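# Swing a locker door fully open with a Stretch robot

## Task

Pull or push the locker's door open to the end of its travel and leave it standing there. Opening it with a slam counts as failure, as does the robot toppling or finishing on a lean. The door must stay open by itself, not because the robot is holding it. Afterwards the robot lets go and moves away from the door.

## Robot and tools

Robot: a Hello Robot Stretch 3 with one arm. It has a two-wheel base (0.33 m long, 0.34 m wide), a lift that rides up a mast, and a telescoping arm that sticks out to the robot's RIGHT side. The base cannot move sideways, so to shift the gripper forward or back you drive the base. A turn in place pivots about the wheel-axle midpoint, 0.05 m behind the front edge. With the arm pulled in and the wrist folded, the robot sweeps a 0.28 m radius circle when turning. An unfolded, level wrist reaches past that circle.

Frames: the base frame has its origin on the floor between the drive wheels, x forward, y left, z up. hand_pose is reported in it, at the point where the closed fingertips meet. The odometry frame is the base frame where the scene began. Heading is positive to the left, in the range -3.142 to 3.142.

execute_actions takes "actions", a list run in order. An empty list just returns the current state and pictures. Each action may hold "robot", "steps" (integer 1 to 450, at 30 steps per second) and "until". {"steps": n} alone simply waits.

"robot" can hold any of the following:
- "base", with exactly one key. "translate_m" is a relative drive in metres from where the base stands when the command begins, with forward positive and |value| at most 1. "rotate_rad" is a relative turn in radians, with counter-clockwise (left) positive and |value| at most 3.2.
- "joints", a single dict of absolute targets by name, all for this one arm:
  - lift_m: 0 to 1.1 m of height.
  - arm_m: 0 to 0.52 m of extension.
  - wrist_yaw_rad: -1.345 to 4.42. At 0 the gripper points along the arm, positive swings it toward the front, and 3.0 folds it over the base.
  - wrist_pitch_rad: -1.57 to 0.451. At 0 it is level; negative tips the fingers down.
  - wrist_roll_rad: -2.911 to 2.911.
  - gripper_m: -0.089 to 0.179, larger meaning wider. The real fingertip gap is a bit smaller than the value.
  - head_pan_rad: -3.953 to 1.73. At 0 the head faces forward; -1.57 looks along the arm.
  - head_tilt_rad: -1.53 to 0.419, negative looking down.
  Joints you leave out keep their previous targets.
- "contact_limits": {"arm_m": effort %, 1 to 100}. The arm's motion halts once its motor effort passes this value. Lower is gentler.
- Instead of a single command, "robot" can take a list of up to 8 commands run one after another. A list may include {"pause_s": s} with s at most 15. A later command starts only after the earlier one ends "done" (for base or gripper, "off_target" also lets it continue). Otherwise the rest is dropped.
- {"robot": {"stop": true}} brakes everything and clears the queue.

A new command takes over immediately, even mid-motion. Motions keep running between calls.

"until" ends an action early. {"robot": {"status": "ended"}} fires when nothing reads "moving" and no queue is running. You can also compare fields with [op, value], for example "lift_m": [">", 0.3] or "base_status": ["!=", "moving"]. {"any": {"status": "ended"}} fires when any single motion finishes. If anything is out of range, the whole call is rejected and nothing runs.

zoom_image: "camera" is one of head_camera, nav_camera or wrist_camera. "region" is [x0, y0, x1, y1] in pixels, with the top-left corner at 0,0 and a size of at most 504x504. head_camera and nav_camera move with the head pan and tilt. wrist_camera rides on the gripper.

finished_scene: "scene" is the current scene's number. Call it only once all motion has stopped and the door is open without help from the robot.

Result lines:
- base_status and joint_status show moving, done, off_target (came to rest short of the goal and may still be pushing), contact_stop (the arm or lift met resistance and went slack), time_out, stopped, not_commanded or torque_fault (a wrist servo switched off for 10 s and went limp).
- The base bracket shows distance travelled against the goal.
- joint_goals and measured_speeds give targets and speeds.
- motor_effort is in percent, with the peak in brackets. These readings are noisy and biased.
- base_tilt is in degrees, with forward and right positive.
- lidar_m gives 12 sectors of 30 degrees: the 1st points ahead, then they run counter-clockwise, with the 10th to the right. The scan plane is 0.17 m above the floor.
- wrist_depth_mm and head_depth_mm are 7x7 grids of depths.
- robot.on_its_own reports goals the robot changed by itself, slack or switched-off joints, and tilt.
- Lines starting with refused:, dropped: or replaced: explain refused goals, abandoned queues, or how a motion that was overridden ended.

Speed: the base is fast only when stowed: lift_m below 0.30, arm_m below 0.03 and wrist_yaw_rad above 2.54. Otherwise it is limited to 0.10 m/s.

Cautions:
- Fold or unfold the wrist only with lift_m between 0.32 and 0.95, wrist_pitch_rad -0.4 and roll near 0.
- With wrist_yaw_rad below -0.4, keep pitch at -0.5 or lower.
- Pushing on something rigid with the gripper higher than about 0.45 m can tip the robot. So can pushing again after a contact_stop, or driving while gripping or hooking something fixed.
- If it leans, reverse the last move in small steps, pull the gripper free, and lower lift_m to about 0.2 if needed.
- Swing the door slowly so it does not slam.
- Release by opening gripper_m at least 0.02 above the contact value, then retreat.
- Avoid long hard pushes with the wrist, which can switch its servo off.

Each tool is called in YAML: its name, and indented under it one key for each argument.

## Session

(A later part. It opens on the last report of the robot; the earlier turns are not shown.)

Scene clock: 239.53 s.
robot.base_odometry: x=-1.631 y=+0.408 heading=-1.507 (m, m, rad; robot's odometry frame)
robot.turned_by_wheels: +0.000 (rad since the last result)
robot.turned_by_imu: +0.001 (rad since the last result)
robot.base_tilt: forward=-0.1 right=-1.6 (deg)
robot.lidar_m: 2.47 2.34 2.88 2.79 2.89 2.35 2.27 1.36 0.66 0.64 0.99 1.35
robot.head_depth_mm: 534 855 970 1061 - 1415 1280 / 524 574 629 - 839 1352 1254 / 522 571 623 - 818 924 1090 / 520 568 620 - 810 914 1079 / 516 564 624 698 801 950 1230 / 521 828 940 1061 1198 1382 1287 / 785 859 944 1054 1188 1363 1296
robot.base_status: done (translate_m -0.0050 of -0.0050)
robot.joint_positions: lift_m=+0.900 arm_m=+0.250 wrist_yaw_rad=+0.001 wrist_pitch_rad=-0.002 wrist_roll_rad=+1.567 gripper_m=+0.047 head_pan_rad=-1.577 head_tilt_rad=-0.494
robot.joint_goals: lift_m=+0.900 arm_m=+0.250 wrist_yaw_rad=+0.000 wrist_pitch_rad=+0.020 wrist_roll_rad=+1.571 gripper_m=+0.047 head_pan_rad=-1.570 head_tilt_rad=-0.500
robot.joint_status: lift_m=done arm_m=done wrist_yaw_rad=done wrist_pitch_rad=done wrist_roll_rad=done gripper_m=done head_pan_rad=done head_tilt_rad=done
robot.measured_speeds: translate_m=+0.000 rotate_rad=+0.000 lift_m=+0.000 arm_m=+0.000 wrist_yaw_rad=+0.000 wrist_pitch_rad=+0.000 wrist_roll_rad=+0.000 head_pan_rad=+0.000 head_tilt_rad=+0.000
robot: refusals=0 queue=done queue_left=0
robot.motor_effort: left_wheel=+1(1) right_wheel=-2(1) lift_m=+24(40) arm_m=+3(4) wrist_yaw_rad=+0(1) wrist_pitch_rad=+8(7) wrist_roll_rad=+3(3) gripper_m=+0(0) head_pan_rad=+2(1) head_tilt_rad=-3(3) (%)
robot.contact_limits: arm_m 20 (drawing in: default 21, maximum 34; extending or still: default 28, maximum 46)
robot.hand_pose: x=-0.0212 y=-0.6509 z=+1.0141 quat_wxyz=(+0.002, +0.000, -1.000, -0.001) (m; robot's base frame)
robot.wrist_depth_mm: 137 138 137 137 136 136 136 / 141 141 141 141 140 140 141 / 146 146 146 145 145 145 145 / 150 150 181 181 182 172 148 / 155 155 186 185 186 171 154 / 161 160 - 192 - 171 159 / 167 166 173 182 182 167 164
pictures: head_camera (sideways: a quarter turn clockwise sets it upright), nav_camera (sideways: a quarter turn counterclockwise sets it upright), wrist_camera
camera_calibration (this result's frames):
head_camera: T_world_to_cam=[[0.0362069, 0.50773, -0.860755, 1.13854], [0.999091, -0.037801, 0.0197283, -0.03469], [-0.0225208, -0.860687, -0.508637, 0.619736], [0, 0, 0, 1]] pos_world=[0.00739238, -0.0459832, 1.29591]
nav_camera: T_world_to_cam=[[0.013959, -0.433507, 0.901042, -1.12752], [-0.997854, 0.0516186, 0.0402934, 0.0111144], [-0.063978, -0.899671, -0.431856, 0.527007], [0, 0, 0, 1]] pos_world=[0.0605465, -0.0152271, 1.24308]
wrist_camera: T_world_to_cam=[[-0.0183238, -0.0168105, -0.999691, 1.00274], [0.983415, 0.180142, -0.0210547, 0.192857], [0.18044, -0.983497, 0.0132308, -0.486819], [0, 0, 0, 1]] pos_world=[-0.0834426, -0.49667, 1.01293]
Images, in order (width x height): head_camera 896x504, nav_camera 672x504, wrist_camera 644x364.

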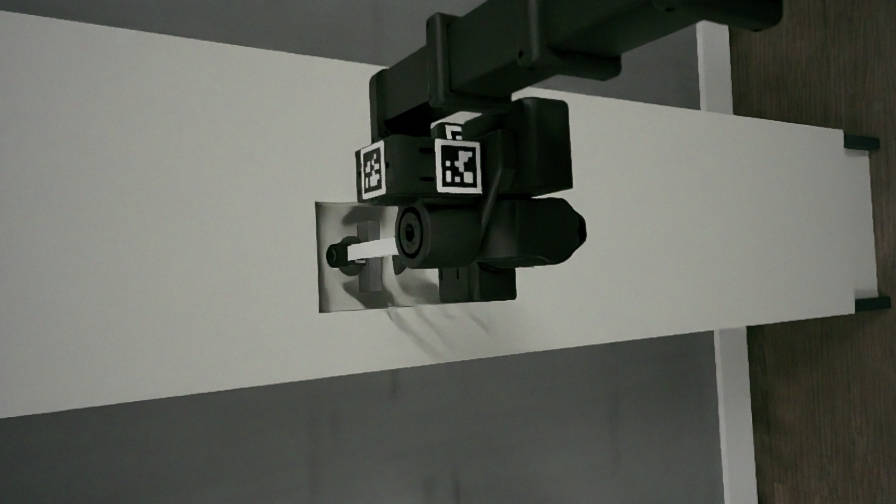

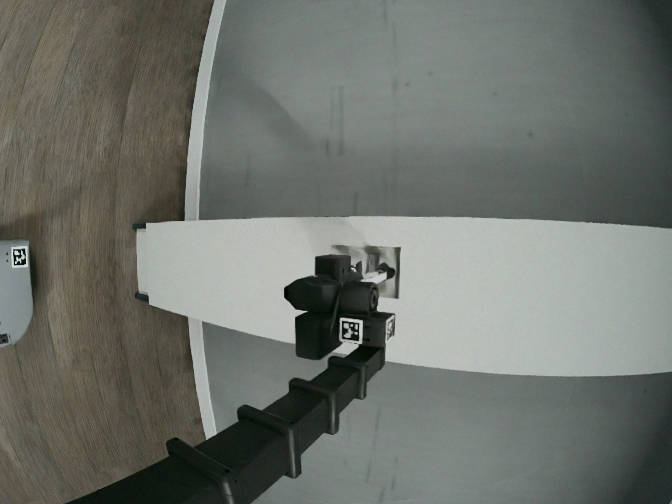

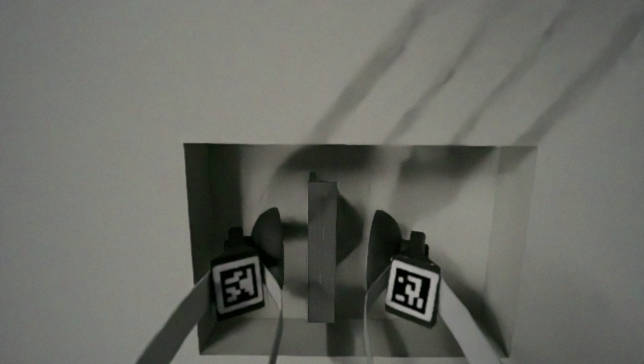

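execute_actions:
  actions:
    - {"robot": [{"joints": {"arm_m": 0.255}, "contact_limits": {"arm_m": 20}}, {"joints": {"gripper_m": -0.02}}], "steps": 450, "until": {"robot": {"status": "ended"}}}

Scene clock: 267.03 s.
robot.base_odometry: x=-1.631 y=+0.408 heading=-1.507 (m, m, rad; robot's odometry frame)
robot.turned_by_wheels: +0.000 (rad since the last result)
robot.turned_by_imu: +0.001 (rad since the last result)
robot.base_tilt: forward=-0.2 right=-1.7 (deg)
robot.lidar_m: 2.47 2.34 2.88 2.79 2.89 2.36 2.27 1.36 0.66 0.64 0.99 1.35
robot.head_depth_mm: 535 853 971 1063 - 1413 1282 / 527 576 633 - 841 1344 1257 / 524 573 625 - 821 924 1089 / 521 569 621 - 813 917 1079 / 518 566 625 699 802 953 1238 / 524 829 937 1064 1197 1379 1294 / 786 858 946 1055 1191 1361 1293
robot.base_status: done (translate_m -0.0050 of -0.0050)
robot.joint_positions: lift_m=+0.900 arm_m=+0.254 wrist_yaw_rad=+0.000 wrist_pitch_rad=+0.028 wrist_roll_rad=+1.567 gripper_m=-0.019 head_pan_rad=-1.577 head_tilt_rad=-0.494
robot.joint_goals: lift_m=+0.900 arm_m=+0.255 wrist_yaw_rad=+0.000 wrist_pitch_rad=+0.020 wrist_roll_rad=+1.571 gripper_m=-0.020 head_pan_rad=-1.570 head_tilt_rad=-0.500
robot.joint_status: lift_m=done arm_m=done wrist_yaw_rad=done wrist_pitch_rad=done wrist_roll_rad=done gripper_m=done head_pan_rad=done head_tilt_rad=done
robot.measured_speeds: translate_m=+0.000 rotate_rad=+0.000 lift_m=+0.000 arm_m=+0.000 wrist_yaw_rad=+0.000 wrist_pitch_rad=+0.000 wrist_roll_rad=+0.000 head_pan_rad=+0.000 head_tilt_rad=+0.000
robot: refusals=0 queue=done queue_left=0
robot.motor_effort: left_wheel=+0(1) right_wheel=+0(2) lift_m=+23(23) arm_m=+6(5) wrist_yaw_rad=+0(0) wrist_pitch_rad=-3(8) wrist_roll_rad=+3(3) gripper_m=-16(95) head_pan_rad=+1(2) head_tilt_rad=-3(3) (%)
robot.contact_limits: arm_m 20 (drawing in: default 21, maximum 34; extending or still: default 28, maximum 46)
robot.hand_pose: x=-0.0213 y=-0.6561 z=+1.0218 quat_wxyz=(+0.002, +0.000, -1.000, +0.013) (m; robot's base frame)
robot.wrist_depth_mm: 137 136 135 133 132 131 129 / 141 140 138 137 136 134 133 / 145 144 143 141 140 138 137 / 150 149 177 178 177 174 141 / 155 153 175 153 182 179 146 / 160 159 159 189 188 185 151 / 166 164 173 181 181 174 155
pictures: head_camera (sideways: a quarter turn clockwise sets it upright), nav_camera (sideways: a quarter turn counterclockwise sets it upright), wrist_camera
camera_calibration (this result's frames):
head_camera: T_world_to_cam=[[0.036207, 0.507748, -0.860745, 1.13853], [0.999091, -0.0378013, 0.0197277, -0.0346892], [-0.0225206, -0.860676, -0.508655, 0.619759], [0, 0, 0, 1]] pos_world=[0.00739239, -0.045983, 1.29591]
nav_camera: T_world_to_cam=[[0.0139589, -0.433525, 0.901033, -1.12751], [-0.997854, 0.0516177, 0.0402943, 0.0111132], [-0.0639779, -0.899662, -0.431874, 0.527032], [0, 0, 0, 1]] pos_world=[0.0605465, -0.0152259, 1.24308]
wrist_camera: T_world_to_cam=[[-0.0183229, -0.0465861, -0.998746, 0.989792], [0.983531, 0.178803, -0.026384, 0.198699], [0.179808, -0.982781, 0.0425427, -0.521574], [0, 0, 0, 1]] pos_world=[-0.0835079, -0.50201, 1.01598]
Images, in order (width x height): head_camera 896x504, nav_camera 672x504, wrist_camera 644x364.

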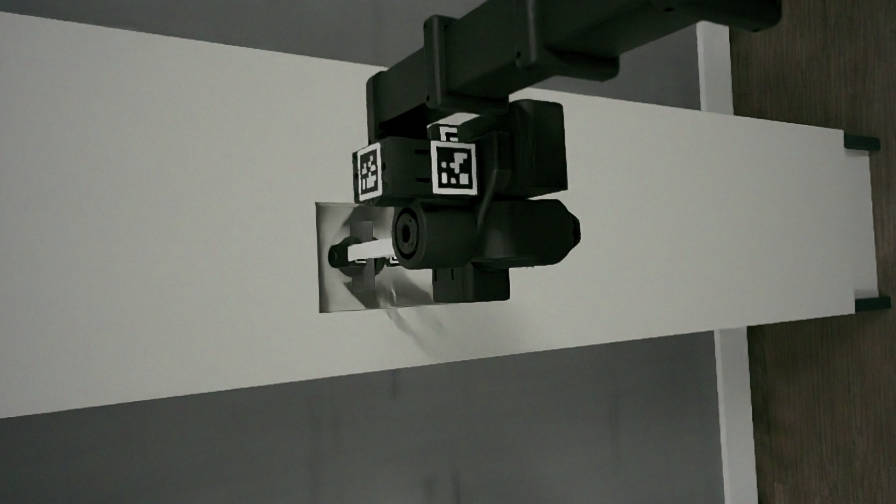

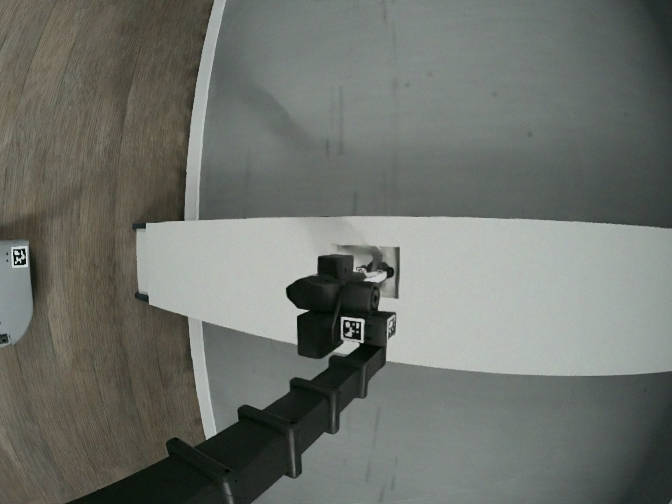

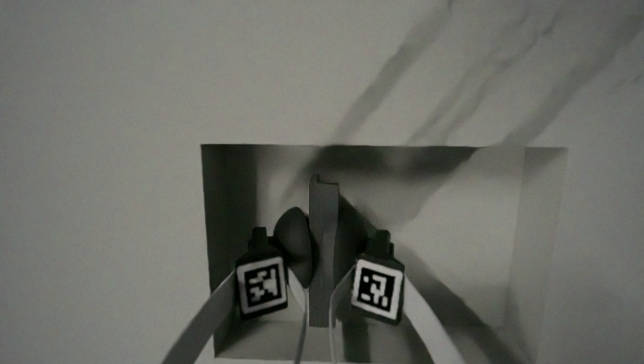

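execute_actions:
  actions:
    - {"robot": {"joints": {"lift_m": 0.915}}, "steps": 450, "until": {"robot": {"status": "ended"}}}

Scene clock: 275.83 s.
robot.base_odometry: x=-1.631 y=+0.408 heading=-1.507 (m, m, rad; robot's odometry frame)
robot.turned_by_wheels: +0.000 (rad since the last result)
robot.turned_by_imu: +0.001 (rad since the last result)
robot.base_tilt: forward=-0.1 right=-1.6 (deg)
robot.lidar_m: 2.47 2.34 2.89 2.79 2.89 2.35 2.27 1.37 0.67 0.64 0.99 1.36
robot.head_depth_mm: 535 853 970 - - 1419 1281 / 526 576 626 - 840 1347 1253 / 523 571 622 - 818 923 1093 / 519 569 620 - 810 916 1078 / 518 565 624 696 803 952 1233 / 522 828 940 1058 1199 1376 1292 / 787 858 948 1055 1190 1364 1294
robot.base_status: done (translate_m -0.0050 of -0.0050)
robot.joint_positions: lift_m=+0.915 arm_m=+0.254 wrist_yaw_rad=+0.000 wrist_pitch_rad=+0.000 wrist_roll_rad=+1.567 gripper_m=-0.019 head_pan_rad=-1.577 head_tilt_rad=-0.494
robot.joint_goals: lift_m=+0.915 arm_m=+0.255 wrist_yaw_rad=+0.000 wrist_pitch_rad=+0.020 wrist_roll_rad=+1.571 gripper_m=-0.020 head_pan_rad=-1.570 head_tilt_rad=-0.500
robot.joint_status: lift_m=done arm_m=done wrist_yaw_rad=done wrist_pitch_rad=done wrist_roll_rad=done gripper_m=done head_pan_rad=done head_tilt_rad=done
robot.measured_speeds: translate_m=+0.000 rotate_rad=+0.000 lift_m=+0.000 arm_m=+0.000 wrist_yaw_rad=+0.000 wrist_pitch_rad=+0.000 wrist_roll_rad=+0.000 head_pan_rad=+0.000 head_tilt_rad=+0.000
robot: refusals=0 queue=done queue_left=0
robot.motor_effort: left_wheel=+0(0) right_wheel=+0(1) lift_m=+41(41) arm_m=+6(7) wrist_yaw_rad=+0(0) wrist_pitch_rad=+7(7) wrist_roll_rad=+3(3) gripper_m=-16(17) head_pan_rad=+1(1) head_tilt_rad=-3(3) (%)
robot.contact_limits: arm_m 20 (drawing in: default 21, maximum 34; extending or still: default 28, maximum 46)
robot.hand_pose: x=-0.0213 y=-0.6556 z=+1.0290 quat_wxyz=(+0.002, +0.000, -1.000, +0.000) (m; robot's base frame)
robot.wrist_depth_mm: 134 134 134 133 133 133 133 / 138 138 137 137 137 136 136 / 143 142 142 141 141 141 140 / 147 146 167 177 178 176 146 / 151 151 160 153 183 182 150 / 156 156 156 159 188 187 154 / 162 162 171 181 178 174 160
pictures: head_camera (sideways: a quarter turn clockwise sets it upright), nav_camera (sideways: a quarter turn counterclockwise sets it upright), wrist_camera
camera_calibration (this result's frames):
head_camera: T_world_to_cam=[[0.0362071, 0.507748, -0.860745, 1.13853], [0.999091, -0.0378016, 0.0197277, -0.0346892], [-0.0225208, -0.860676, -0.508654, 0.619759], [0, 0, 0, 1]] pos_world=[0.00739238, -0.045983, 1.29591]
nav_camera: T_world_to_cam=[[0.0139588, -0.433525, 0.901033, -1.12751], [-0.997854, 0.0516179, 0.0402943, 0.0111132], [-0.0639781, -0.899662, -0.431874, 0.527031], [0, 0, 0, 1]] pos_world=[0.0605465, -0.0152259, 1.24308]
wrist_camera: T_world_to_cam=[[-0.0183301, -0.018789, -0.999655, 1.01618], [0.983533, 0.179459, -0.0214075, 0.194098], [0.179799, -0.983586, 0.0151901, -0.493693], [0, 0, 0, 1]] pos_world=[-0.083509, -0.501329, 1.02748]
Images, in order (width x height): head_camera 896x504, nav_camera 672x504, wrist_camera 644x364.

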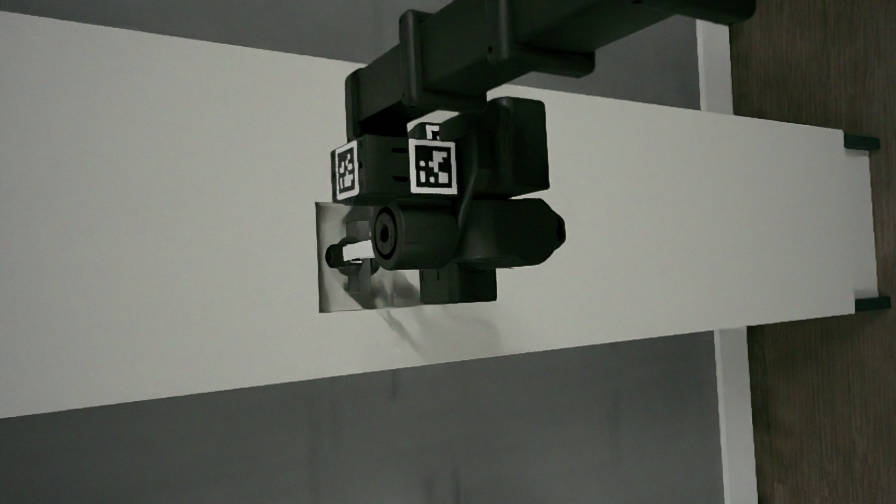

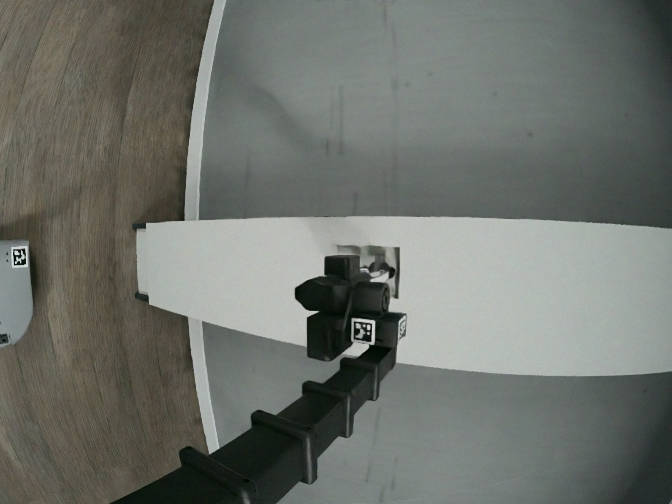

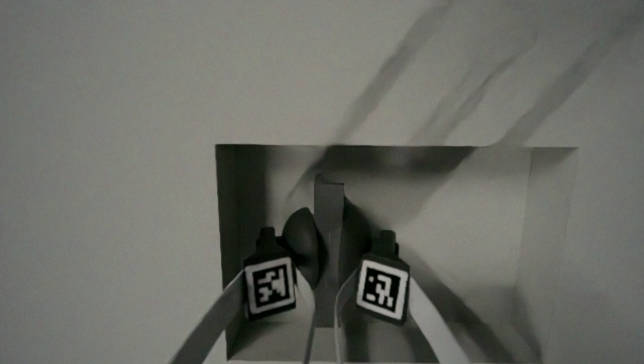

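execute_actions:
  actions:
    - {"robot": {"joints": {"lift_m": 0.926}}, "steps": 450, "until": {"robot": {"status": "ended"}}}

Scene clock: 281.37 s.
robot.base_odometry: x=-1.631 y=+0.408 heading=-1.507 (m, m, rad; robot's odometry frame)
robot.turned_by_wheels: +0.000 (rad since the last result)
robot.turned_by_imu: +0.001 (rad since the last result)
robot.base_tilt: forward=-0.2 right=-1.6 (deg)
robot.lidar_m: 2.46 2.34 2.87 2.79 2.89 2.36 2.27 1.36 0.66 0.64 0.99 1.35
robot.head_depth_mm: 533 855 967 - 1299 1414 1277 / 524 574 622 - 838 1342 1249 / 521 572 614 - 806 926 1091 / 519 567 617 - 804 915 1080 / 515 564 622 695 800 952 1235 / 519 825 935 1059 1205 1385 1284 / 786 858 943 1054 1189 1373 1300
robot.base_status: done (translate_m -0.0050 of -0.0050)
robot.joint_positions: lift_m=+0.926 arm_m=+0.255 wrist_yaw_rad=+0.001 wrist_pitch_rad=-0.037 wrist_roll_rad=+1.567 gripper_m=-0.019 head_pan_rad=-1.577 head_tilt_rad=-0.494
robot.joint_goals: lift_m=+0.926 arm_m=+0.255 wrist_yaw_rad=+0.000 wrist_pitch_rad=+0.020 wrist_roll_rad=+1.571 gripper_m=-0.020 head_pan_rad=-1.570 head_tilt_rad=-0.500
robot.joint_status: lift_m=done arm_m=done wrist_yaw_rad=done wrist_pitch_rad=done wrist_roll_rad=done gripper_m=done head_pan_rad=done head_tilt_rad=done
robot.measured_speeds: translate_m=+0.000 rotate_rad=+0.000 lift_m=+0.000 arm_m=+0.000 wrist_yaw_rad=+0.000 wrist_pitch_rad=+0.000 wrist_roll_rad=+0.000 head_pan_rad=+0.000 head_tilt_rad=+0.000
robot: refusals=0 queue=done queue_left=0
robot.motor_effort: left_wheel=+1(0) right_wheel=-2(2) lift_m=+45(45) arm_m=+2(6) wrist_yaw_rad=-1(1) wrist_pitch_rad=+20(21) wrist_roll_rad=+3(3) gripper_m=-17(17) head_pan_rad=+2(2) head_tilt_rad=-2(3) (%)
robot.contact_limits: arm_m 20 (drawing in: default 21, maximum 34; extending or still: default 28, maximum 46)
robot.hand_pose: x=-0.0211 y=-0.6549 z=+1.0304 quat_wxyz=(+0.002, +0.001, -1.000, -0.019) (m; robot's base frame)
robot.wrist_depth_mm: 130 130 132 133 134 135 136 / 134 134 136 137 138 139 140 / 138 138 140 141 142 143 145 / 142 143 167 176 179 180 150 / 146 147 167 152 185 185 154 / 151 152 154 159 191 190 159 / 155 157 167 181 182 174 165
pictures: head_camera (sideways: a quarter turn clockwise sets it upright), nav_camera (sideways: a quarter turn counterclockwise sets it upright), wrist_camera
camera_calibration (this result's frames):
head_camera: T_world_to_cam=[[0.036209, 0.508089, -0.860543, 1.13826], [0.99909, -0.037809, 0.0197151, -0.0346728], [-0.0225193, -0.860474, -0.508996, 0.620204], [0, 0, 0, 1]] pos_world=[0.00739241, -0.0459807, 1.29589]
nav_camera: T_world_to_cam=[[0.0139568, -0.433883, 0.900861, -1.12728], [-0.997854, 0.0516016, 0.0403124, 0.0110897], [-0.0639767, -0.89949, -0.432231, 0.527496], [0, 0, 0, 1]] pos_world=[0.0605467, -0.0152026, 1.24308]
wrist_camera: T_world_to_cam=[[-0.0183554, 0.0182601, -0.999665, 1.04188], [0.983348, 0.181133, -0.0147472, 0.187985], [0.180803, -0.983289, -0.0212808, -0.455326], [0, 0, 0, 1]] pos_world=[-0.083406, -0.500792, 1.03461]
Images, in order (width x height): head_camera 896x504, nav_camera 672x504, wrist_camera 644x364.

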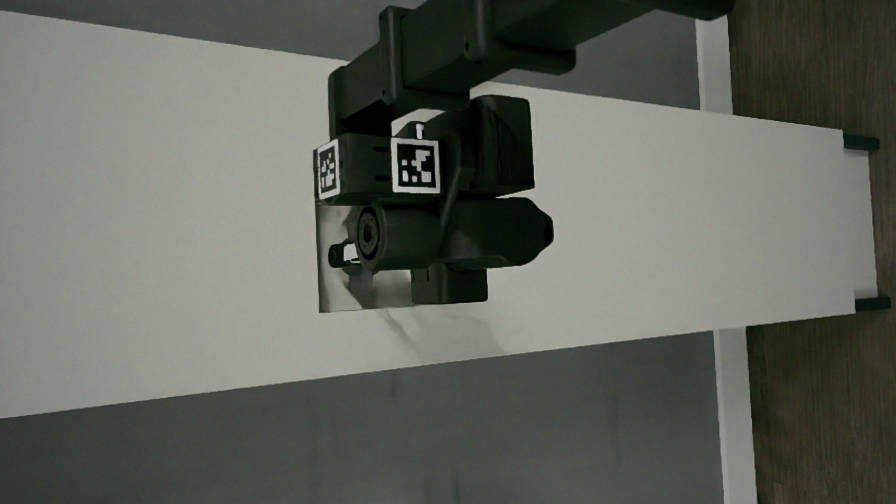

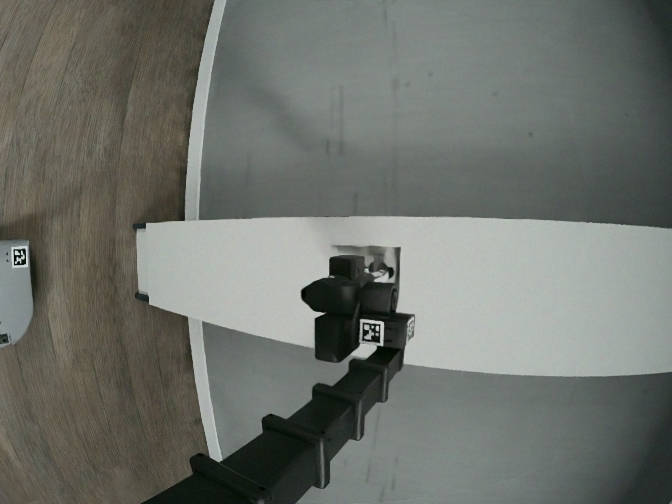

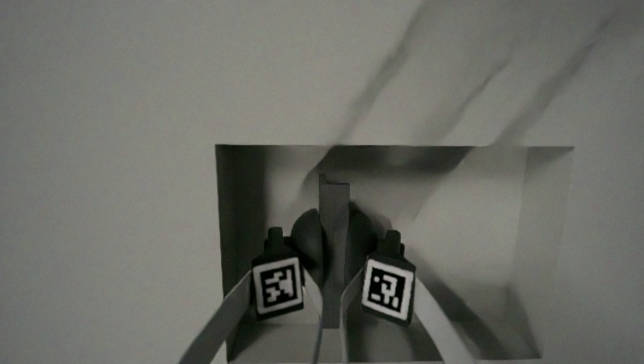

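execute_actions:
  actions:
    - {"robot": {"joints": {"lift_m": 0.921, "arm_m": 0.2}}, "steps": 450, "until": {"robot": {"status": "ended"}}}

Scene clock: 288.73 s.
robot.base_odometry: x=-1.631 y=+0.408 heading=-1.507 (m, m, rad; robot's odometry frame)
robot.turned_by_wheels: +0.000 (rad since the last result)
robot.turned_by_imu: +0.001 (rad since the last result)
robot.base_tilt: forward=-0.2 right=-1.6 (deg)
robot.lidar_m: 2.46 2.34 2.88 2.79 2.90 2.36 2.27 1.37 0.66 0.64 0.99 1.35
robot.head_depth_mm: 534 854 966 - - 1408 1279 / 525 575 627 - 856 1347 1250 / 522 571 630 - 840 925 1090 / 519 567 638 - 816 914 1078 / 515 565 623 698 801 951 1232 / 520 827 935 1063 1200 1380 1294 / 786 859 944 1053 1191 1365 1292
robot.base_status: done (translate_m -0.0050 of -0.0050)
robot.joint_positions: lift_m=+0.921 arm_m=+0.200 wrist_yaw_rad=+0.001 wrist_pitch_rad=-0.003 wrist_roll_rad=+1.567 gripper_m=-0.020 head_pan_rad=-1.577 head_tilt_rad=-0.494
robot.joint_goals: lift_m=+0.921 arm_m=+0.200 wrist_yaw_rad=+0.000 wrist_pitch_rad=+0.020 wrist_roll_rad=+1.571 gripper_m=-0.020 head_pan_rad=-1.570 head_tilt_rad=-0.500
robot.joint_status: lift_m=done arm_m=done wrist_yaw_rad=done wrist_pitch_rad=done wrist_roll_rad=done gripper_m=done head_pan_rad=done head_tilt_rad=done
robot.measured_speeds: translate_m=+0.000 rotate_rad=+0.000 lift_m=+0.000 arm_m=+0.000 wrist_yaw_rad=+0.000 wrist_pitch_rad=+0.000 wrist_roll_rad=+0.000 head_pan_rad=+0.000 head_tilt_rad=+0.000
robot: refusals=0 queue=done queue_left=0
robot.motor_effort: left_wheel=+0(0) right_wheel=-1(2) lift_m=+29(43) arm_m=-3(7) wrist_yaw_rad=-1(1) wrist_pitch_rad=+8(28) wrist_roll_rad=+3(3) gripper_m=-9(18) head_pan_rad=+1(2) head_tilt_rad=-2(3) (%)
robot.hand_pose: x=-0.0211 y=-0.6014 z=+1.0346 quat_wxyz=(+0.002, +0.001, -1.000, -0.002) (m; robot's base frame)
robot.wrist_depth_mm: 183 183 183 183 182 183 182 / 189 189 188 188 189 187 187 / 195 195 194 194 193 193 193 / 201 200 200 231 233 209 199 / 207 207 206 237 238 210 205 / 214 213 213 - 236 215 212 / 222 220 220 219 220 220 220
pictures: head_camera (sideways: a quarter turn clockwise sets it upright), nav_camera (sideways: a quarter turn counterclockwise sets it upright), wrist_camera
camera_calibration (this result's frames):
head_camera: T_world_to_cam=[[0.0362087, 0.508107, -0.860533, 1.13825], [0.999091, -0.0378087, 0.0197145, -0.0346719], [-0.0225186, -0.860464, -0.509014, 0.620227], [0, 0, 0, 1]] pos_world=[0.00739244, -0.0459805, 1.29589]
nav_camera: T_world_to_cam=[[0.013957, -0.433901, 0.900852, -1.12727], [-0.997854, 0.0516, 0.0403133, 0.0110885], [-0.063976, -0.899482, -0.43225, 0.52752], [0, 0, 0, 1]] pos_world=[0.0605467, -0.0152013, 1.24308]
wrist_camera: T_world_to_cam=[[-0.0177778, -0.0155376, -0.999721, 1.02486], [0.98336, 0.18053, -0.0202926, 0.183731], [0.180795, -0.983447, 0.0120696, -0.437238], [0, 0, 0, 1]] pos_world=[-0.0834038, -0.447245, 1.03358]
Images, in order (width x height): head_camera 896x504, nav_camera 672x504, wrist_camera 644x364.

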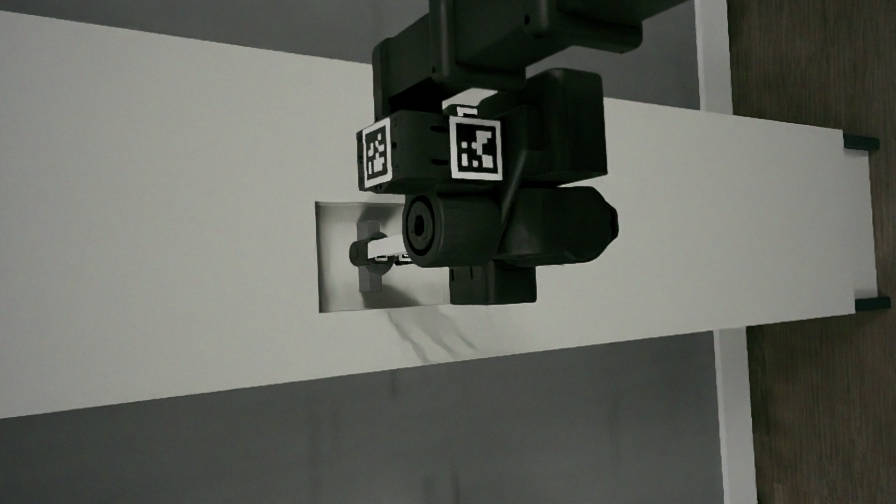

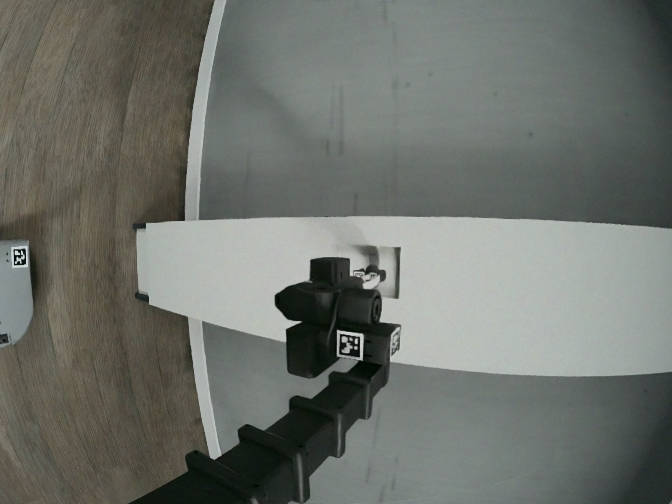

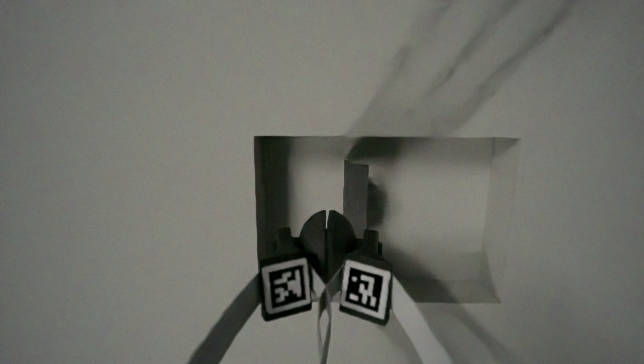

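execute_actions:
  actions:
    - {"robot": {"joints": {"lift_m": 0.862, "wrist_pitch_rad": 0.17, "gripper_m": 0.047}}, "steps": 450, "until": {"robot": {"status": "ended"}}}

Scene clock: 363.90 s.
robot.base_odometry: x=-1.631 y=+0.408 heading=-1.507 (m, m, rad; robot's odometry frame)
robot.turned_by_wheels: +0.000 (rad since the last result)
robot.turned_by_imu: +0.001 (rad since the last result)
robot.base_tilt: forward=-0.2 right=-1.6 (deg)
robot.lidar_m: 2.46 2.34 2.87 2.79 2.89 2.36 2.27 1.36 0.66 0.64 0.99 1.35
robot.head_depth_mm: 534 854 970 1093 - - 1278 / 525 574 635 694 - 1404 1251 / 522 572 632 695 - 944 1091 / 519 568 657 717 - 930 1078 / 516 565 623 702 804 952 1231 / 520 828 937 1058 1205 1376 1293 / 785 858 943 1054 1189 1365 1296
robot.base_status: done (translate_m -0.0050 of -0.0050)
robot.joint_positions: lift_m=+0.862 arm_m=+0.200 wrist_yaw_rad=+0.001 wrist_pitch_rad=+0.146 wrist_roll_rad=+1.567 gripper_m=+0.047 head_pan_rad=-1.577 head_tilt_rad=-0.494
robot.joint_goals: lift_m=+0.862 arm_m=+0.200 wrist_yaw_rad=+0.000 wrist_pitch_rad=+0.170 wrist_roll_rad=+1.571 gripper_m=+0.047 head_pan_rad=-1.570 head_tilt_rad=-0.500
robot.joint_status: lift_m=done arm_m=done wrist_yaw_rad=done wrist_pitch_rad=done wrist_roll_rad=done gripper_m=done head_pan_rad=done head_tilt_rad=done
robot.measured_speeds: translate_m=+0.000 rotate_rad=+0.000 lift_m=+0.000 arm_m=+0.000 wrist_yaw_rad=+0.000 wrist_pitch_rad=+0.000 wrist_roll_rad=+0.000 head_pan_rad=+0.000 head_tilt_rad=+0.000
robot: refusals=0 queue=done queue_left=0
robot.motor_effort: left_wheel=+0(0) right_wheel=-1(1) lift_m=+23(27) arm_m=-3(3) wrist_yaw_rad=-1(1) wrist_pitch_rad=+8(8) wrist_roll_rad=+3(3) gripper_m=+1(82) head_pan_rad=+2(1) head_tilt_rad=-2(2) (%)
robot.hand_pose: x=-0.0210 y=-0.6023 z=+1.0143 quat_wxyz=(+0.002, +0.000, -0.997, +0.073) (m; robot's base frame)
robot.wrist_depth_mm: 205 198 189 183 175 169 163 / 212 204 195 188 180 173 167 / 220 210 204 194 187 177 171 / 227 217 214 231 222 184 176 / 236 225 218 238 226 189 181 / 244 233 - 235 - 195 186 / 253 243 228 220 210 199 192
pictures: head_camera (sideways: a quarter turn clockwise sets it upright), nav_camera (sideways: a quarter turn counterclockwise sets it upright), wrist_camera
camera_calibration (this result's frames):
head_camera: T_world_to_cam=[[0.0362089, 0.508107, -0.860533, 1.13825], [0.99909, -0.0378091, 0.0197145, -0.0346719], [-0.0225189, -0.860464, -0.509014, 0.620227], [0, 0, 0, 1]] pos_world=[0.00739243, -0.0459805, 1.29589]
nav_camera: T_world_to_cam=[[0.0139568, -0.433901, 0.900852, -1.12727], [-0.997854, 0.0516004, 0.0403133, 0.0110885], [-0.0639764, -0.899482, -0.43225, 0.52752], [0, 0, 0, 1]] pos_world=[0.0605467, -0.0152014, 1.24308]
wrist_camera: T_world_to_cam=[[-0.0175924, -0.1645, -0.98622, 0.901125], [0.983345, 0.175613, -0.0468331, 0.207407], [0.180897, -0.970618, 0.158671, -0.578844], [0, 0, 0, 1]] pos_world=[-0.0833882, -0.450025, 0.990267]
Images, in order (width x height): head_camera 896x504, nav_camera 672x504, wrist_camera 644x364.

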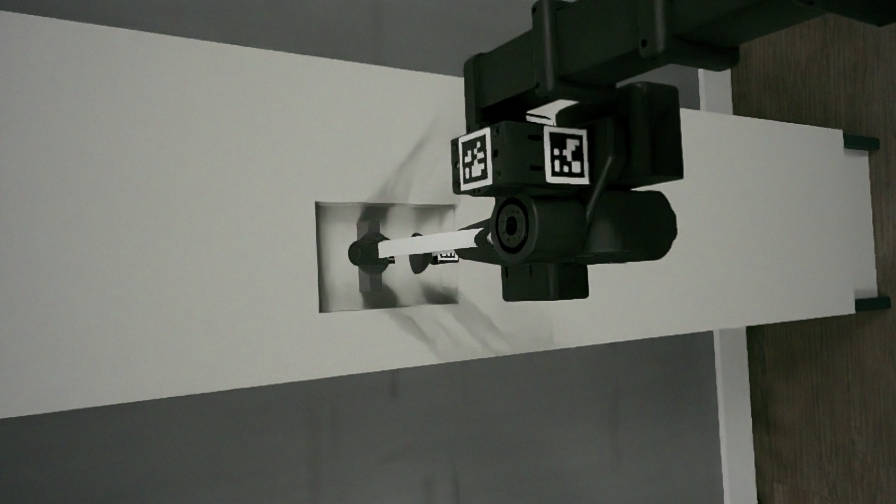

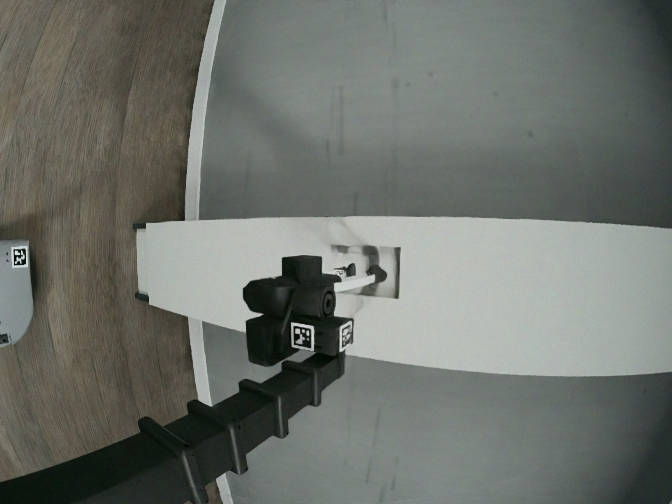

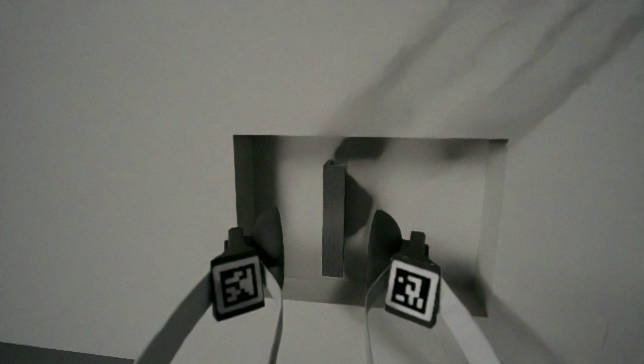

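execute_actions:
  actions:
    - {"robot": {"joints": {"arm_m": 0.25}, "contact_limits": {"arm_m": 20}}, "steps": 450, "until": {"robot": {"status": "ended"}}}

Scene clock: 369.73 s.
robot.base_odometry: x=-1.631 y=+0.408 heading=-1.507 (m, m, rad; robot's odometry frame)
robot.turned_by_wheels: +0.000 (rad since the last result)
robot.turned_by_imu: +0.001 (rad since the last result)
robot.base_tilt: forward=-0.2 right=-1.6 (deg)
robot.lidar_m: 2.47 2.33 2.88 2.79 2.88 2.36 2.27 1.36 0.67 0.64 0.99 1.35
robot.head_depth_mm: 534 854 968 1087 - - 1280 / 525 575 635 686 858 1172 1252 / 522 572 632 683 - 927 1092 / 519 568 621 723 825 916 1082 / 517 565 623 699 805 953 1230 / 522 826 938 1062 1200 1379 1286 / 784 859 943 1057 1193 1371 1296
robot.base_status: done (translate_m -0.0050 of -0.0050)
robot.joint_positions: lift_m=+0.862 arm_m=+0.250 wrist_yaw_rad=+0.001 wrist_pitch_rad=+0.146 wrist_roll_rad=+1.567 gripper_m=+0.047 head_pan_rad=-1.577 head_tilt_rad=-0.494
robot.joint_goals: lift_m=+0.862 arm_m=+0.250 wrist_yaw_rad=+0.000 wrist_pitch_rad=+0.170 wrist_roll_rad=+1.571 gripper_m=+0.047 head_pan_rad=-1.570 head_tilt_rad=-0.500
robot.joint_status: lift_m=done arm_m=done wrist_yaw_rad=done wrist_pitch_rad=done wrist_roll_rad=done gripper_m=done head_pan_rad=done head_tilt_rad=done
robot.measured_speeds: translate_m=+0.000 rotate_rad=+0.000 lift_m=+0.000 arm_m=+0.000 wrist_yaw_rad=+0.000 wrist_pitch_rad=+0.000 wrist_roll_rad=+0.000 head_pan_rad=+0.000 head_tilt_rad=+0.000
robot: refusals=0 queue=done queue_left=0
robot.motor_effort: left_wheel=+0(0) right_wheel=-1(1) lift_m=+24(24) arm_m=+4(4) wrist_yaw_rad=-1(1) wrist_pitch_rad=+8(9) wrist_roll_rad=+3(3) gripper_m=+0(2) head_pan_rad=+2(1) head_tilt_rad=-2(2) (%)
robot.contact_limits: arm_m 20 (drawing in: default 21, maximum 34; extending or still: default 28, maximum 46)
robot.hand_pose: x=-0.0211 y=-0.6516 z=+1.0141 quat_wxyz=(+0.002, +0.000, -0.997, +0.072) (m; robot's base frame)
robot.wrist_depth_mm: 153 148 142 136 131 126 122 / 158 153 146 140 135 130 125 / 163 157 151 144 138 134 128 / 169 162 185 181 174 166 132 / 175 168 186 185 177 172 135 / 182 175 - 190 - 175 140 / 190 182 177 181 181 157 144
pictures: head_camera (sideways: a quarter turn clockwise sets it upright), nav_camera (sideways: a quarter turn counterclockwise sets it upright), wrist_camera
camera_calibration (this result's frames):
head_camera: T_world_to_cam=[[0.036209, 0.508107, -0.860533, 1.13825], [0.99909, -0.0378093, 0.0197145, -0.0346719], [-0.0225191, -0.860464, -0.509014, 0.620227], [0, 0, 0, 1]] pos_world=[0.00739242, -0.0459805, 1.29589]
nav_camera: T_world_to_cam=[[0.0139567, -0.433901, 0.900852, -1.12727], [-0.997854, 0.0516006, 0.0403133, 0.0110885], [-0.0639766, -0.899482, -0.43225, 0.52752], [0, 0, 0, 1]] pos_world=[0.0605467, -0.0152014, 1.24308]
wrist_camera: T_world_to_cam=[[-0.0176231, -0.163808, -0.986335, 0.893408], [0.983376, 0.175472, -0.0467122, 0.215878], [0.180726, -0.970761, 0.157993, -0.626021], [0, 0, 0, 1]] pos_world=[-0.0834068, -0.49925, 0.99019]
Images, in order (width x height): head_camera 896x504, nav_camera 672x504, wrist_camera 644x364.

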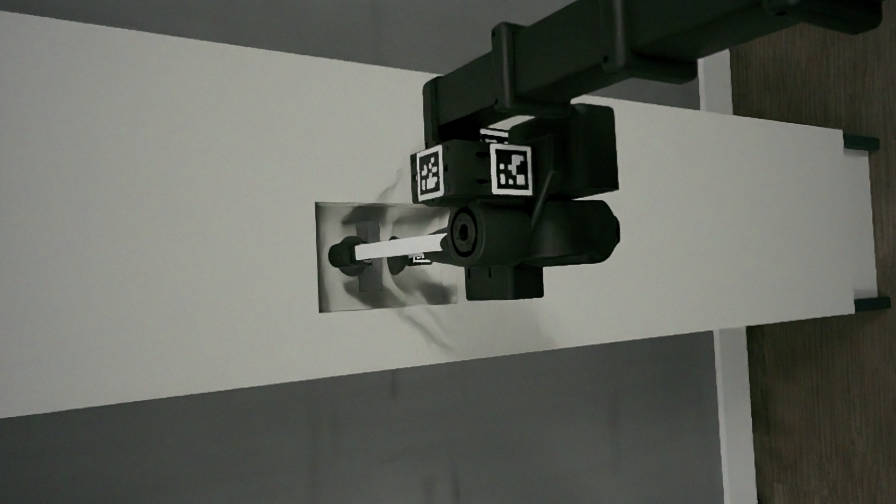

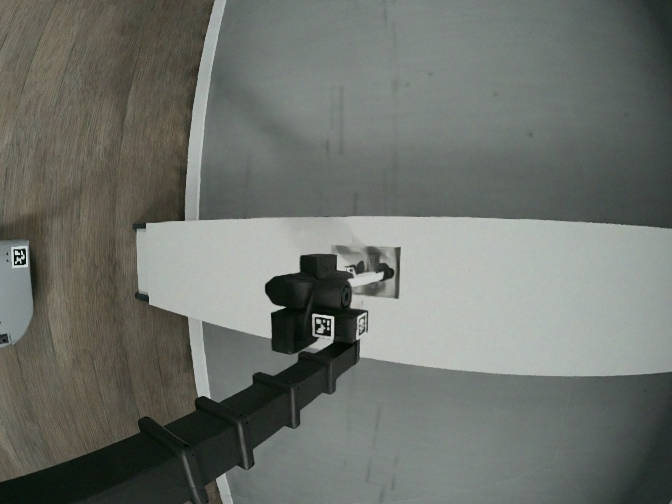

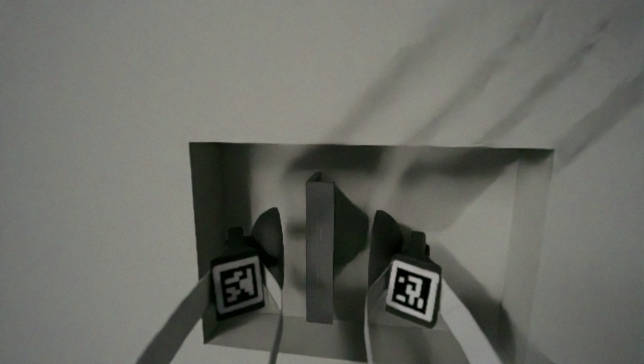

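execute_actions:
  actions:
    - {"robot": [{"joints": {"lift_m": 0.867}}, {"joints": {"gripper_m": -0.06}}], "steps": 450, "until": {"robot": {"status": "ended"}}}

Scene clock: 376.37 s.
robot.base_odometry: x=-1.631 y=+0.408 heading=-1.507 (m, m, rad; robot's odometry frame)
robot.turned_by_wheels: +0.000 (rad since the last result)
robot.turned_by_imu: +0.001 (rad since the last result)
robot.base_tilt: forward=-0.1 right=-1.6 (deg)
robot.lidar_m: 2.46 2.34 2.87 2.79 2.89 2.36 2.27 1.36 0.66 0.64 0.99 1.35
robot.head_depth_mm: 534 856 968 1084 - - 1280 / 524 574 636 686 855 1170 1253 / 521 569 632 - 841 926 1090 / 518 568 657 715 820 914 1076 / 516 564 622 698 802 950 1236 / 519 829 935 1060 1201 1376 1285 / 785 855 946 1052 1187 1367 1294
robot.base_status: done (translate_m -0.0050 of -0.0050)
robot.joint_positions: lift_m=+0.867 arm_m=+0.250 wrist_yaw_rad=+0.001 wrist_pitch_rad=+0.144 wrist_roll_rad=+1.567 gripper_m=-0.058 head_pan_rad=-1.577 head_tilt_rad=-0.494
robot.joint_goals: lift_m=+0.867 arm_m=+0.250 wrist_yaw_rad=+0.000 wrist_pitch_rad=+0.170 wrist_roll_rad=+1.571 gripper_m=-0.060 head_pan_rad=-1.570 head_tilt_rad=-0.500
robot.joint_status: lift_m=done arm_m=done wrist_yaw_rad=done wrist_pitch_rad=done wrist_roll_rad=done gripper_m=done head_pan_rad=done head_tilt_rad=done
robot.measured_speeds: translate_m=+0.000 rotate_rad=+0.000 lift_m=+0.000 arm_m=+0.000 wrist_yaw_rad=+0.000 wrist_pitch_rad=+0.000 wrist_roll_rad=+0.000 head_pan_rad=+0.000 head_tilt_rad=+0.000
robot: refusals=0 queue=done queue_left=0
robot.motor_effort: left_wheel=+0(0) right_wheel=-1(1) lift_m=+40(45) arm_m=-1(4) wrist_yaw_rad=-1(1) wrist_pitch_rad=+9(16) wrist_roll_rad=+3(3) gripper_m=-38(100) head_pan_rad=+2(2) head_tilt_rad=-2(2) (%)
robot.contact_limits: arm_m 20 (drawing in: default 21, maximum 34; extending or still: default 28, maximum 46)
robot.hand_pose: x=-0.0211 y=-0.6520 z=+1.0179 quat_wxyz=(+0.002, +0.000, -0.997, +0.071) (m; robot's base frame)
robot.wrist_depth_mm: 151 146 140 135 130 125 120 / 156 151 145 139 133 128 124 / 161 156 149 143 137 132 127 / 167 161 183 179 172 166 130 / 173 167 188 155 177 170 134 / 179 172 170 159 181 175 138 / 186 179 173 180 181 166 142
pictures: head_camera (sideways: a quarter turn clockwise sets it upright), nav_camera (sideways: a quarter turn counterclockwise sets it upright), wrist_camera
camera_calibration (this result's frames):
head_camera: T_world_to_cam=[[0.0362089, 0.508107, -0.860533, 1.13825], [0.99909, -0.0378091, 0.0197145, -0.0346719], [-0.0225189, -0.860464, -0.509014, 0.620227], [0, 0, 0, 1]] pos_world=[0.00739243, -0.0459805, 1.29589]
nav_camera: T_world_to_cam=[[0.0139568, -0.433901, 0.900852, -1.12727], [-0.997854, 0.0516004, 0.0403133, 0.0110885], [-0.0639764, -0.899482, -0.43225, 0.52752], [0, 0, 0, 1]] pos_world=[0.0605467, -0.0152014, 1.24308]
wrist_camera: T_world_to_cam=[[-0.0176426, -0.161681, -0.986685, 0.898864], [0.983392, 0.175481, -0.0463386, 0.215787], [0.180637, -0.971116, 0.1559, -0.625167], [0, 0, 0, 1]] pos_world=[-0.0834164, -0.499647, 0.994359]
Images, in order (width x height): head_camera 896x504, nav_camera 672x504, wrist_camera 644x364.

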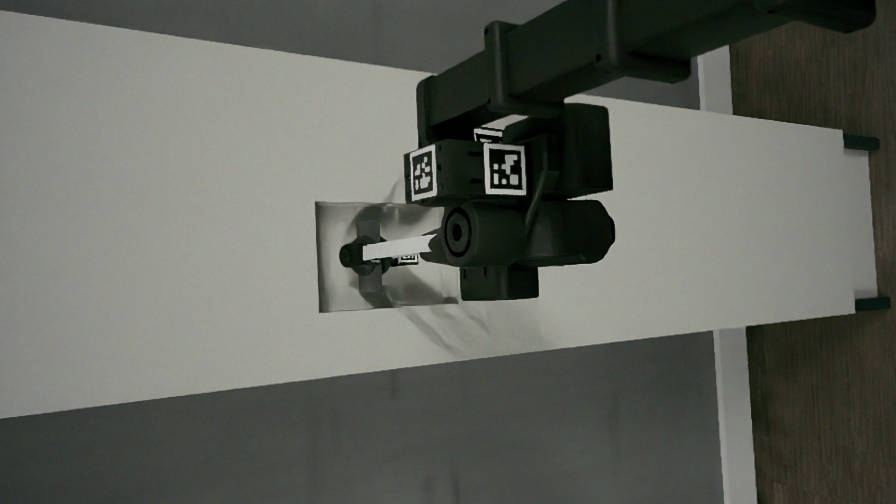

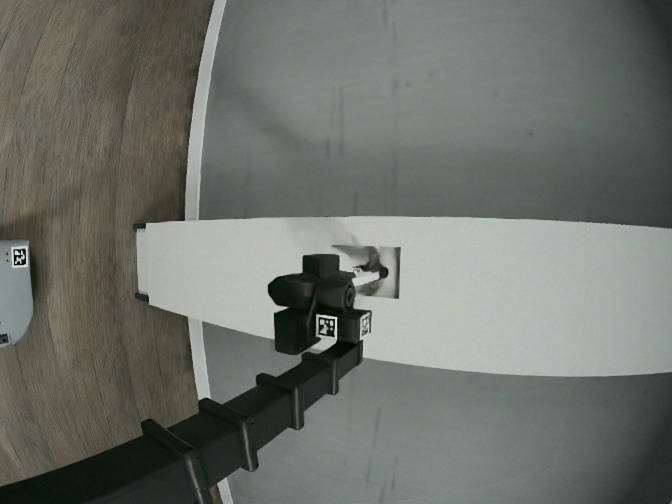

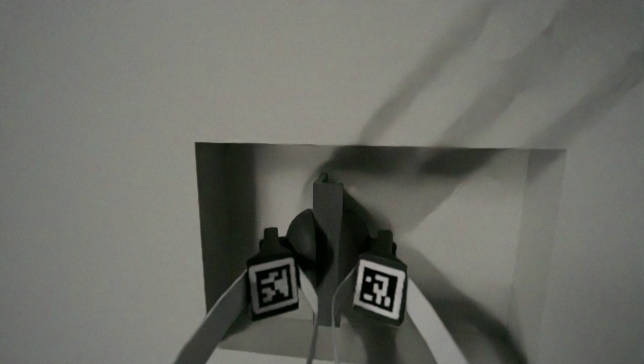

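execute_actions:
  actions:
    - {"robot": {"joints": {"lift_m": 0.892}}, "steps": 450, "until": {"robot": {"status": "ended"}}}

Scene clock: 382.77 s.
robot.base_odometry: x=-1.631 y=+0.408 heading=-1.507 (m, m, rad; robot's odometry frame)
robot.turned_by_wheels: +0.000 (rad since the last result)
robot.turned_by_imu: +0.002 (rad since the last result)
robot.base_tilt: forward=-0.1 right=-1.6 (deg)
robot.lidar_m: 2.47 2.34 2.88 2.79 2.88 2.36 2.27 1.37 0.66 0.64 0.99 1.35
robot.head_depth_mm: 533 853 969 1061 - 1422 1277 / 523 573 635 - 855 1345 1251 / 521 570 630 - 832 922 1092 / 519 567 657 - 811 915 1077 / 515 563 621 695 801 951 1232 / 519 825 938 1060 1195 1380 1287 / 784 857 943 1053 1187 1365 1292
robot.base_status: done (translate_m -0.0050 of -0.0050)
robot.joint_positions: lift_m=+0.891 arm_m=+0.250 wrist_yaw_rad=+0.001 wrist_pitch_rad=+0.075 wrist_roll_rad=+1.567 gripper_m=-0.033 head_pan_rad=-1.577 head_tilt_rad=-0.494
robot.joint_goals: lift_m=+0.892 arm_m=+0.250 wrist_yaw_rad=+0.000 wrist_pitch_rad=+0.170 wrist_roll_rad=+1.571 gripper_m=-0.034 head_pan_rad=-1.570 head_tilt_rad=-0.500
robot.joint_status: lift_m=done arm_m=done wrist_yaw_rad=done wrist_pitch_rad=done wrist_roll_rad=done gripper_m=done head_pan_rad=done head_tilt_rad=done
robot.measured_speeds: translate_m=+0.000 rotate_rad=+0.000 lift_m=+0.000 arm_m=+0.000 wrist_yaw_rad=+0.000 wrist_pitch_rad=+0.000 wrist_roll_rad=+0.000 head_pan_rad=+0.000 head_tilt_rad=+0.000
robot: refusals=0 queue=done queue_left=0
robot.on_its_own: gripper_m is held at -0.034, not at your -0.060, by its stall guard, which is not easing now; wrist_pitch_rad is at rest, and its effort (+33) is outside its rest range (-20 to +32)
robot.motor_effort: left_wheel=+0(0) right_wheel=-1(1) lift_m=+47(47) arm_m=+0(0) wrist_yaw_rad=-1(1) wrist_pitch_rad=+33(33) wrist_roll_rad=+3(3) gripper_m=-24(33) head_pan_rad=+2(1) head_tilt_rad=-3(2) (%)
robot.contact_limits: arm_m 20 (drawing in: default 21, maximum 34; extending or still: default 28, maximum 46)
robot.hand_pose: x=-0.0211 y=-0.6523 z=+1.0250 quat_wxyz=(+0.002, +0.000, -0.999, +0.037) (m; robot's base frame)
robot.wrist_depth_mm: 143 141 138 135 132 130 127 / 147 145 142 139 136 133 131 / 152 149 146 143 140 137 134 / 157 154 181 179 176 172 138 / 162 159 185 155 181 177 143 / 167 164 167 158 186 182 147 / 174 170 171 181 178 173 151
pictures: head_camera (sideways: a quarter turn clockwise sets it upright), nav_camera (sideways: a quarter turn counterclockwise sets it upright), wrist_camera
camera_calibration (this result's frames):
head_camera: T_world_to_cam=[[0.0362088, 0.508107, -0.860533, 1.13825], [0.999091, -0.0378088, 0.0197145, -0.0346719], [-0.0225187, -0.860464, -0.509014, 0.620227], [0, 0, 0, 1]] pos_world=[0.00739244, -0.0459805, 1.29589]
nav_camera: T_world_to_cam=[[0.013957, -0.433901, 0.900852, -1.12727], [-0.997854, 0.0516002, 0.0403133, 0.0110885], [-0.0639761, -0.899482, -0.43225, 0.52752], [0, 0, 0, 1]] pos_world=[0.0605467, -0.0152014, 1.24308]
wrist_camera: T_world_to_cam=[[-0.0177084, -0.0935056, -0.995461, 0.959241], [0.983389, 0.17825, -0.034237, 0.205561], [0.180643, -0.979532, 0.0887959, -0.563223], [0, 0, 0, 1]] pos_world=[-0.0834176, -0.498642, 1.01194]
Images, in order (width x height): head_camera 896x504, nav_camera 672x504, wrist_camera 644x364.

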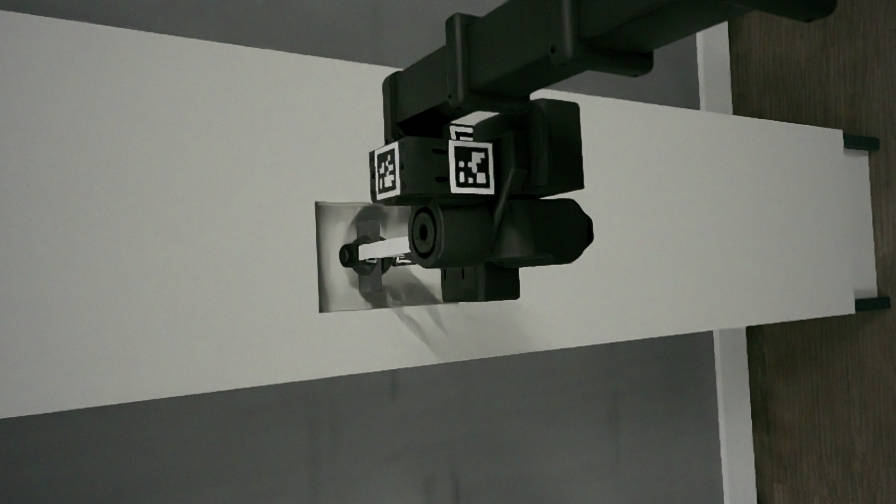

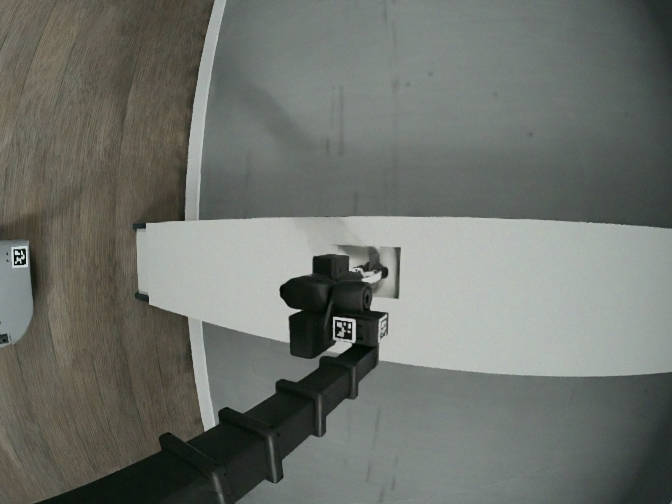

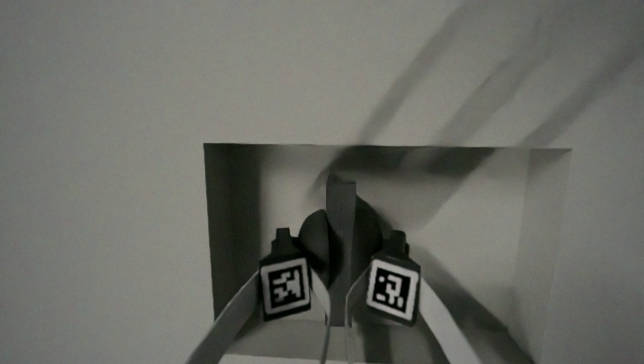

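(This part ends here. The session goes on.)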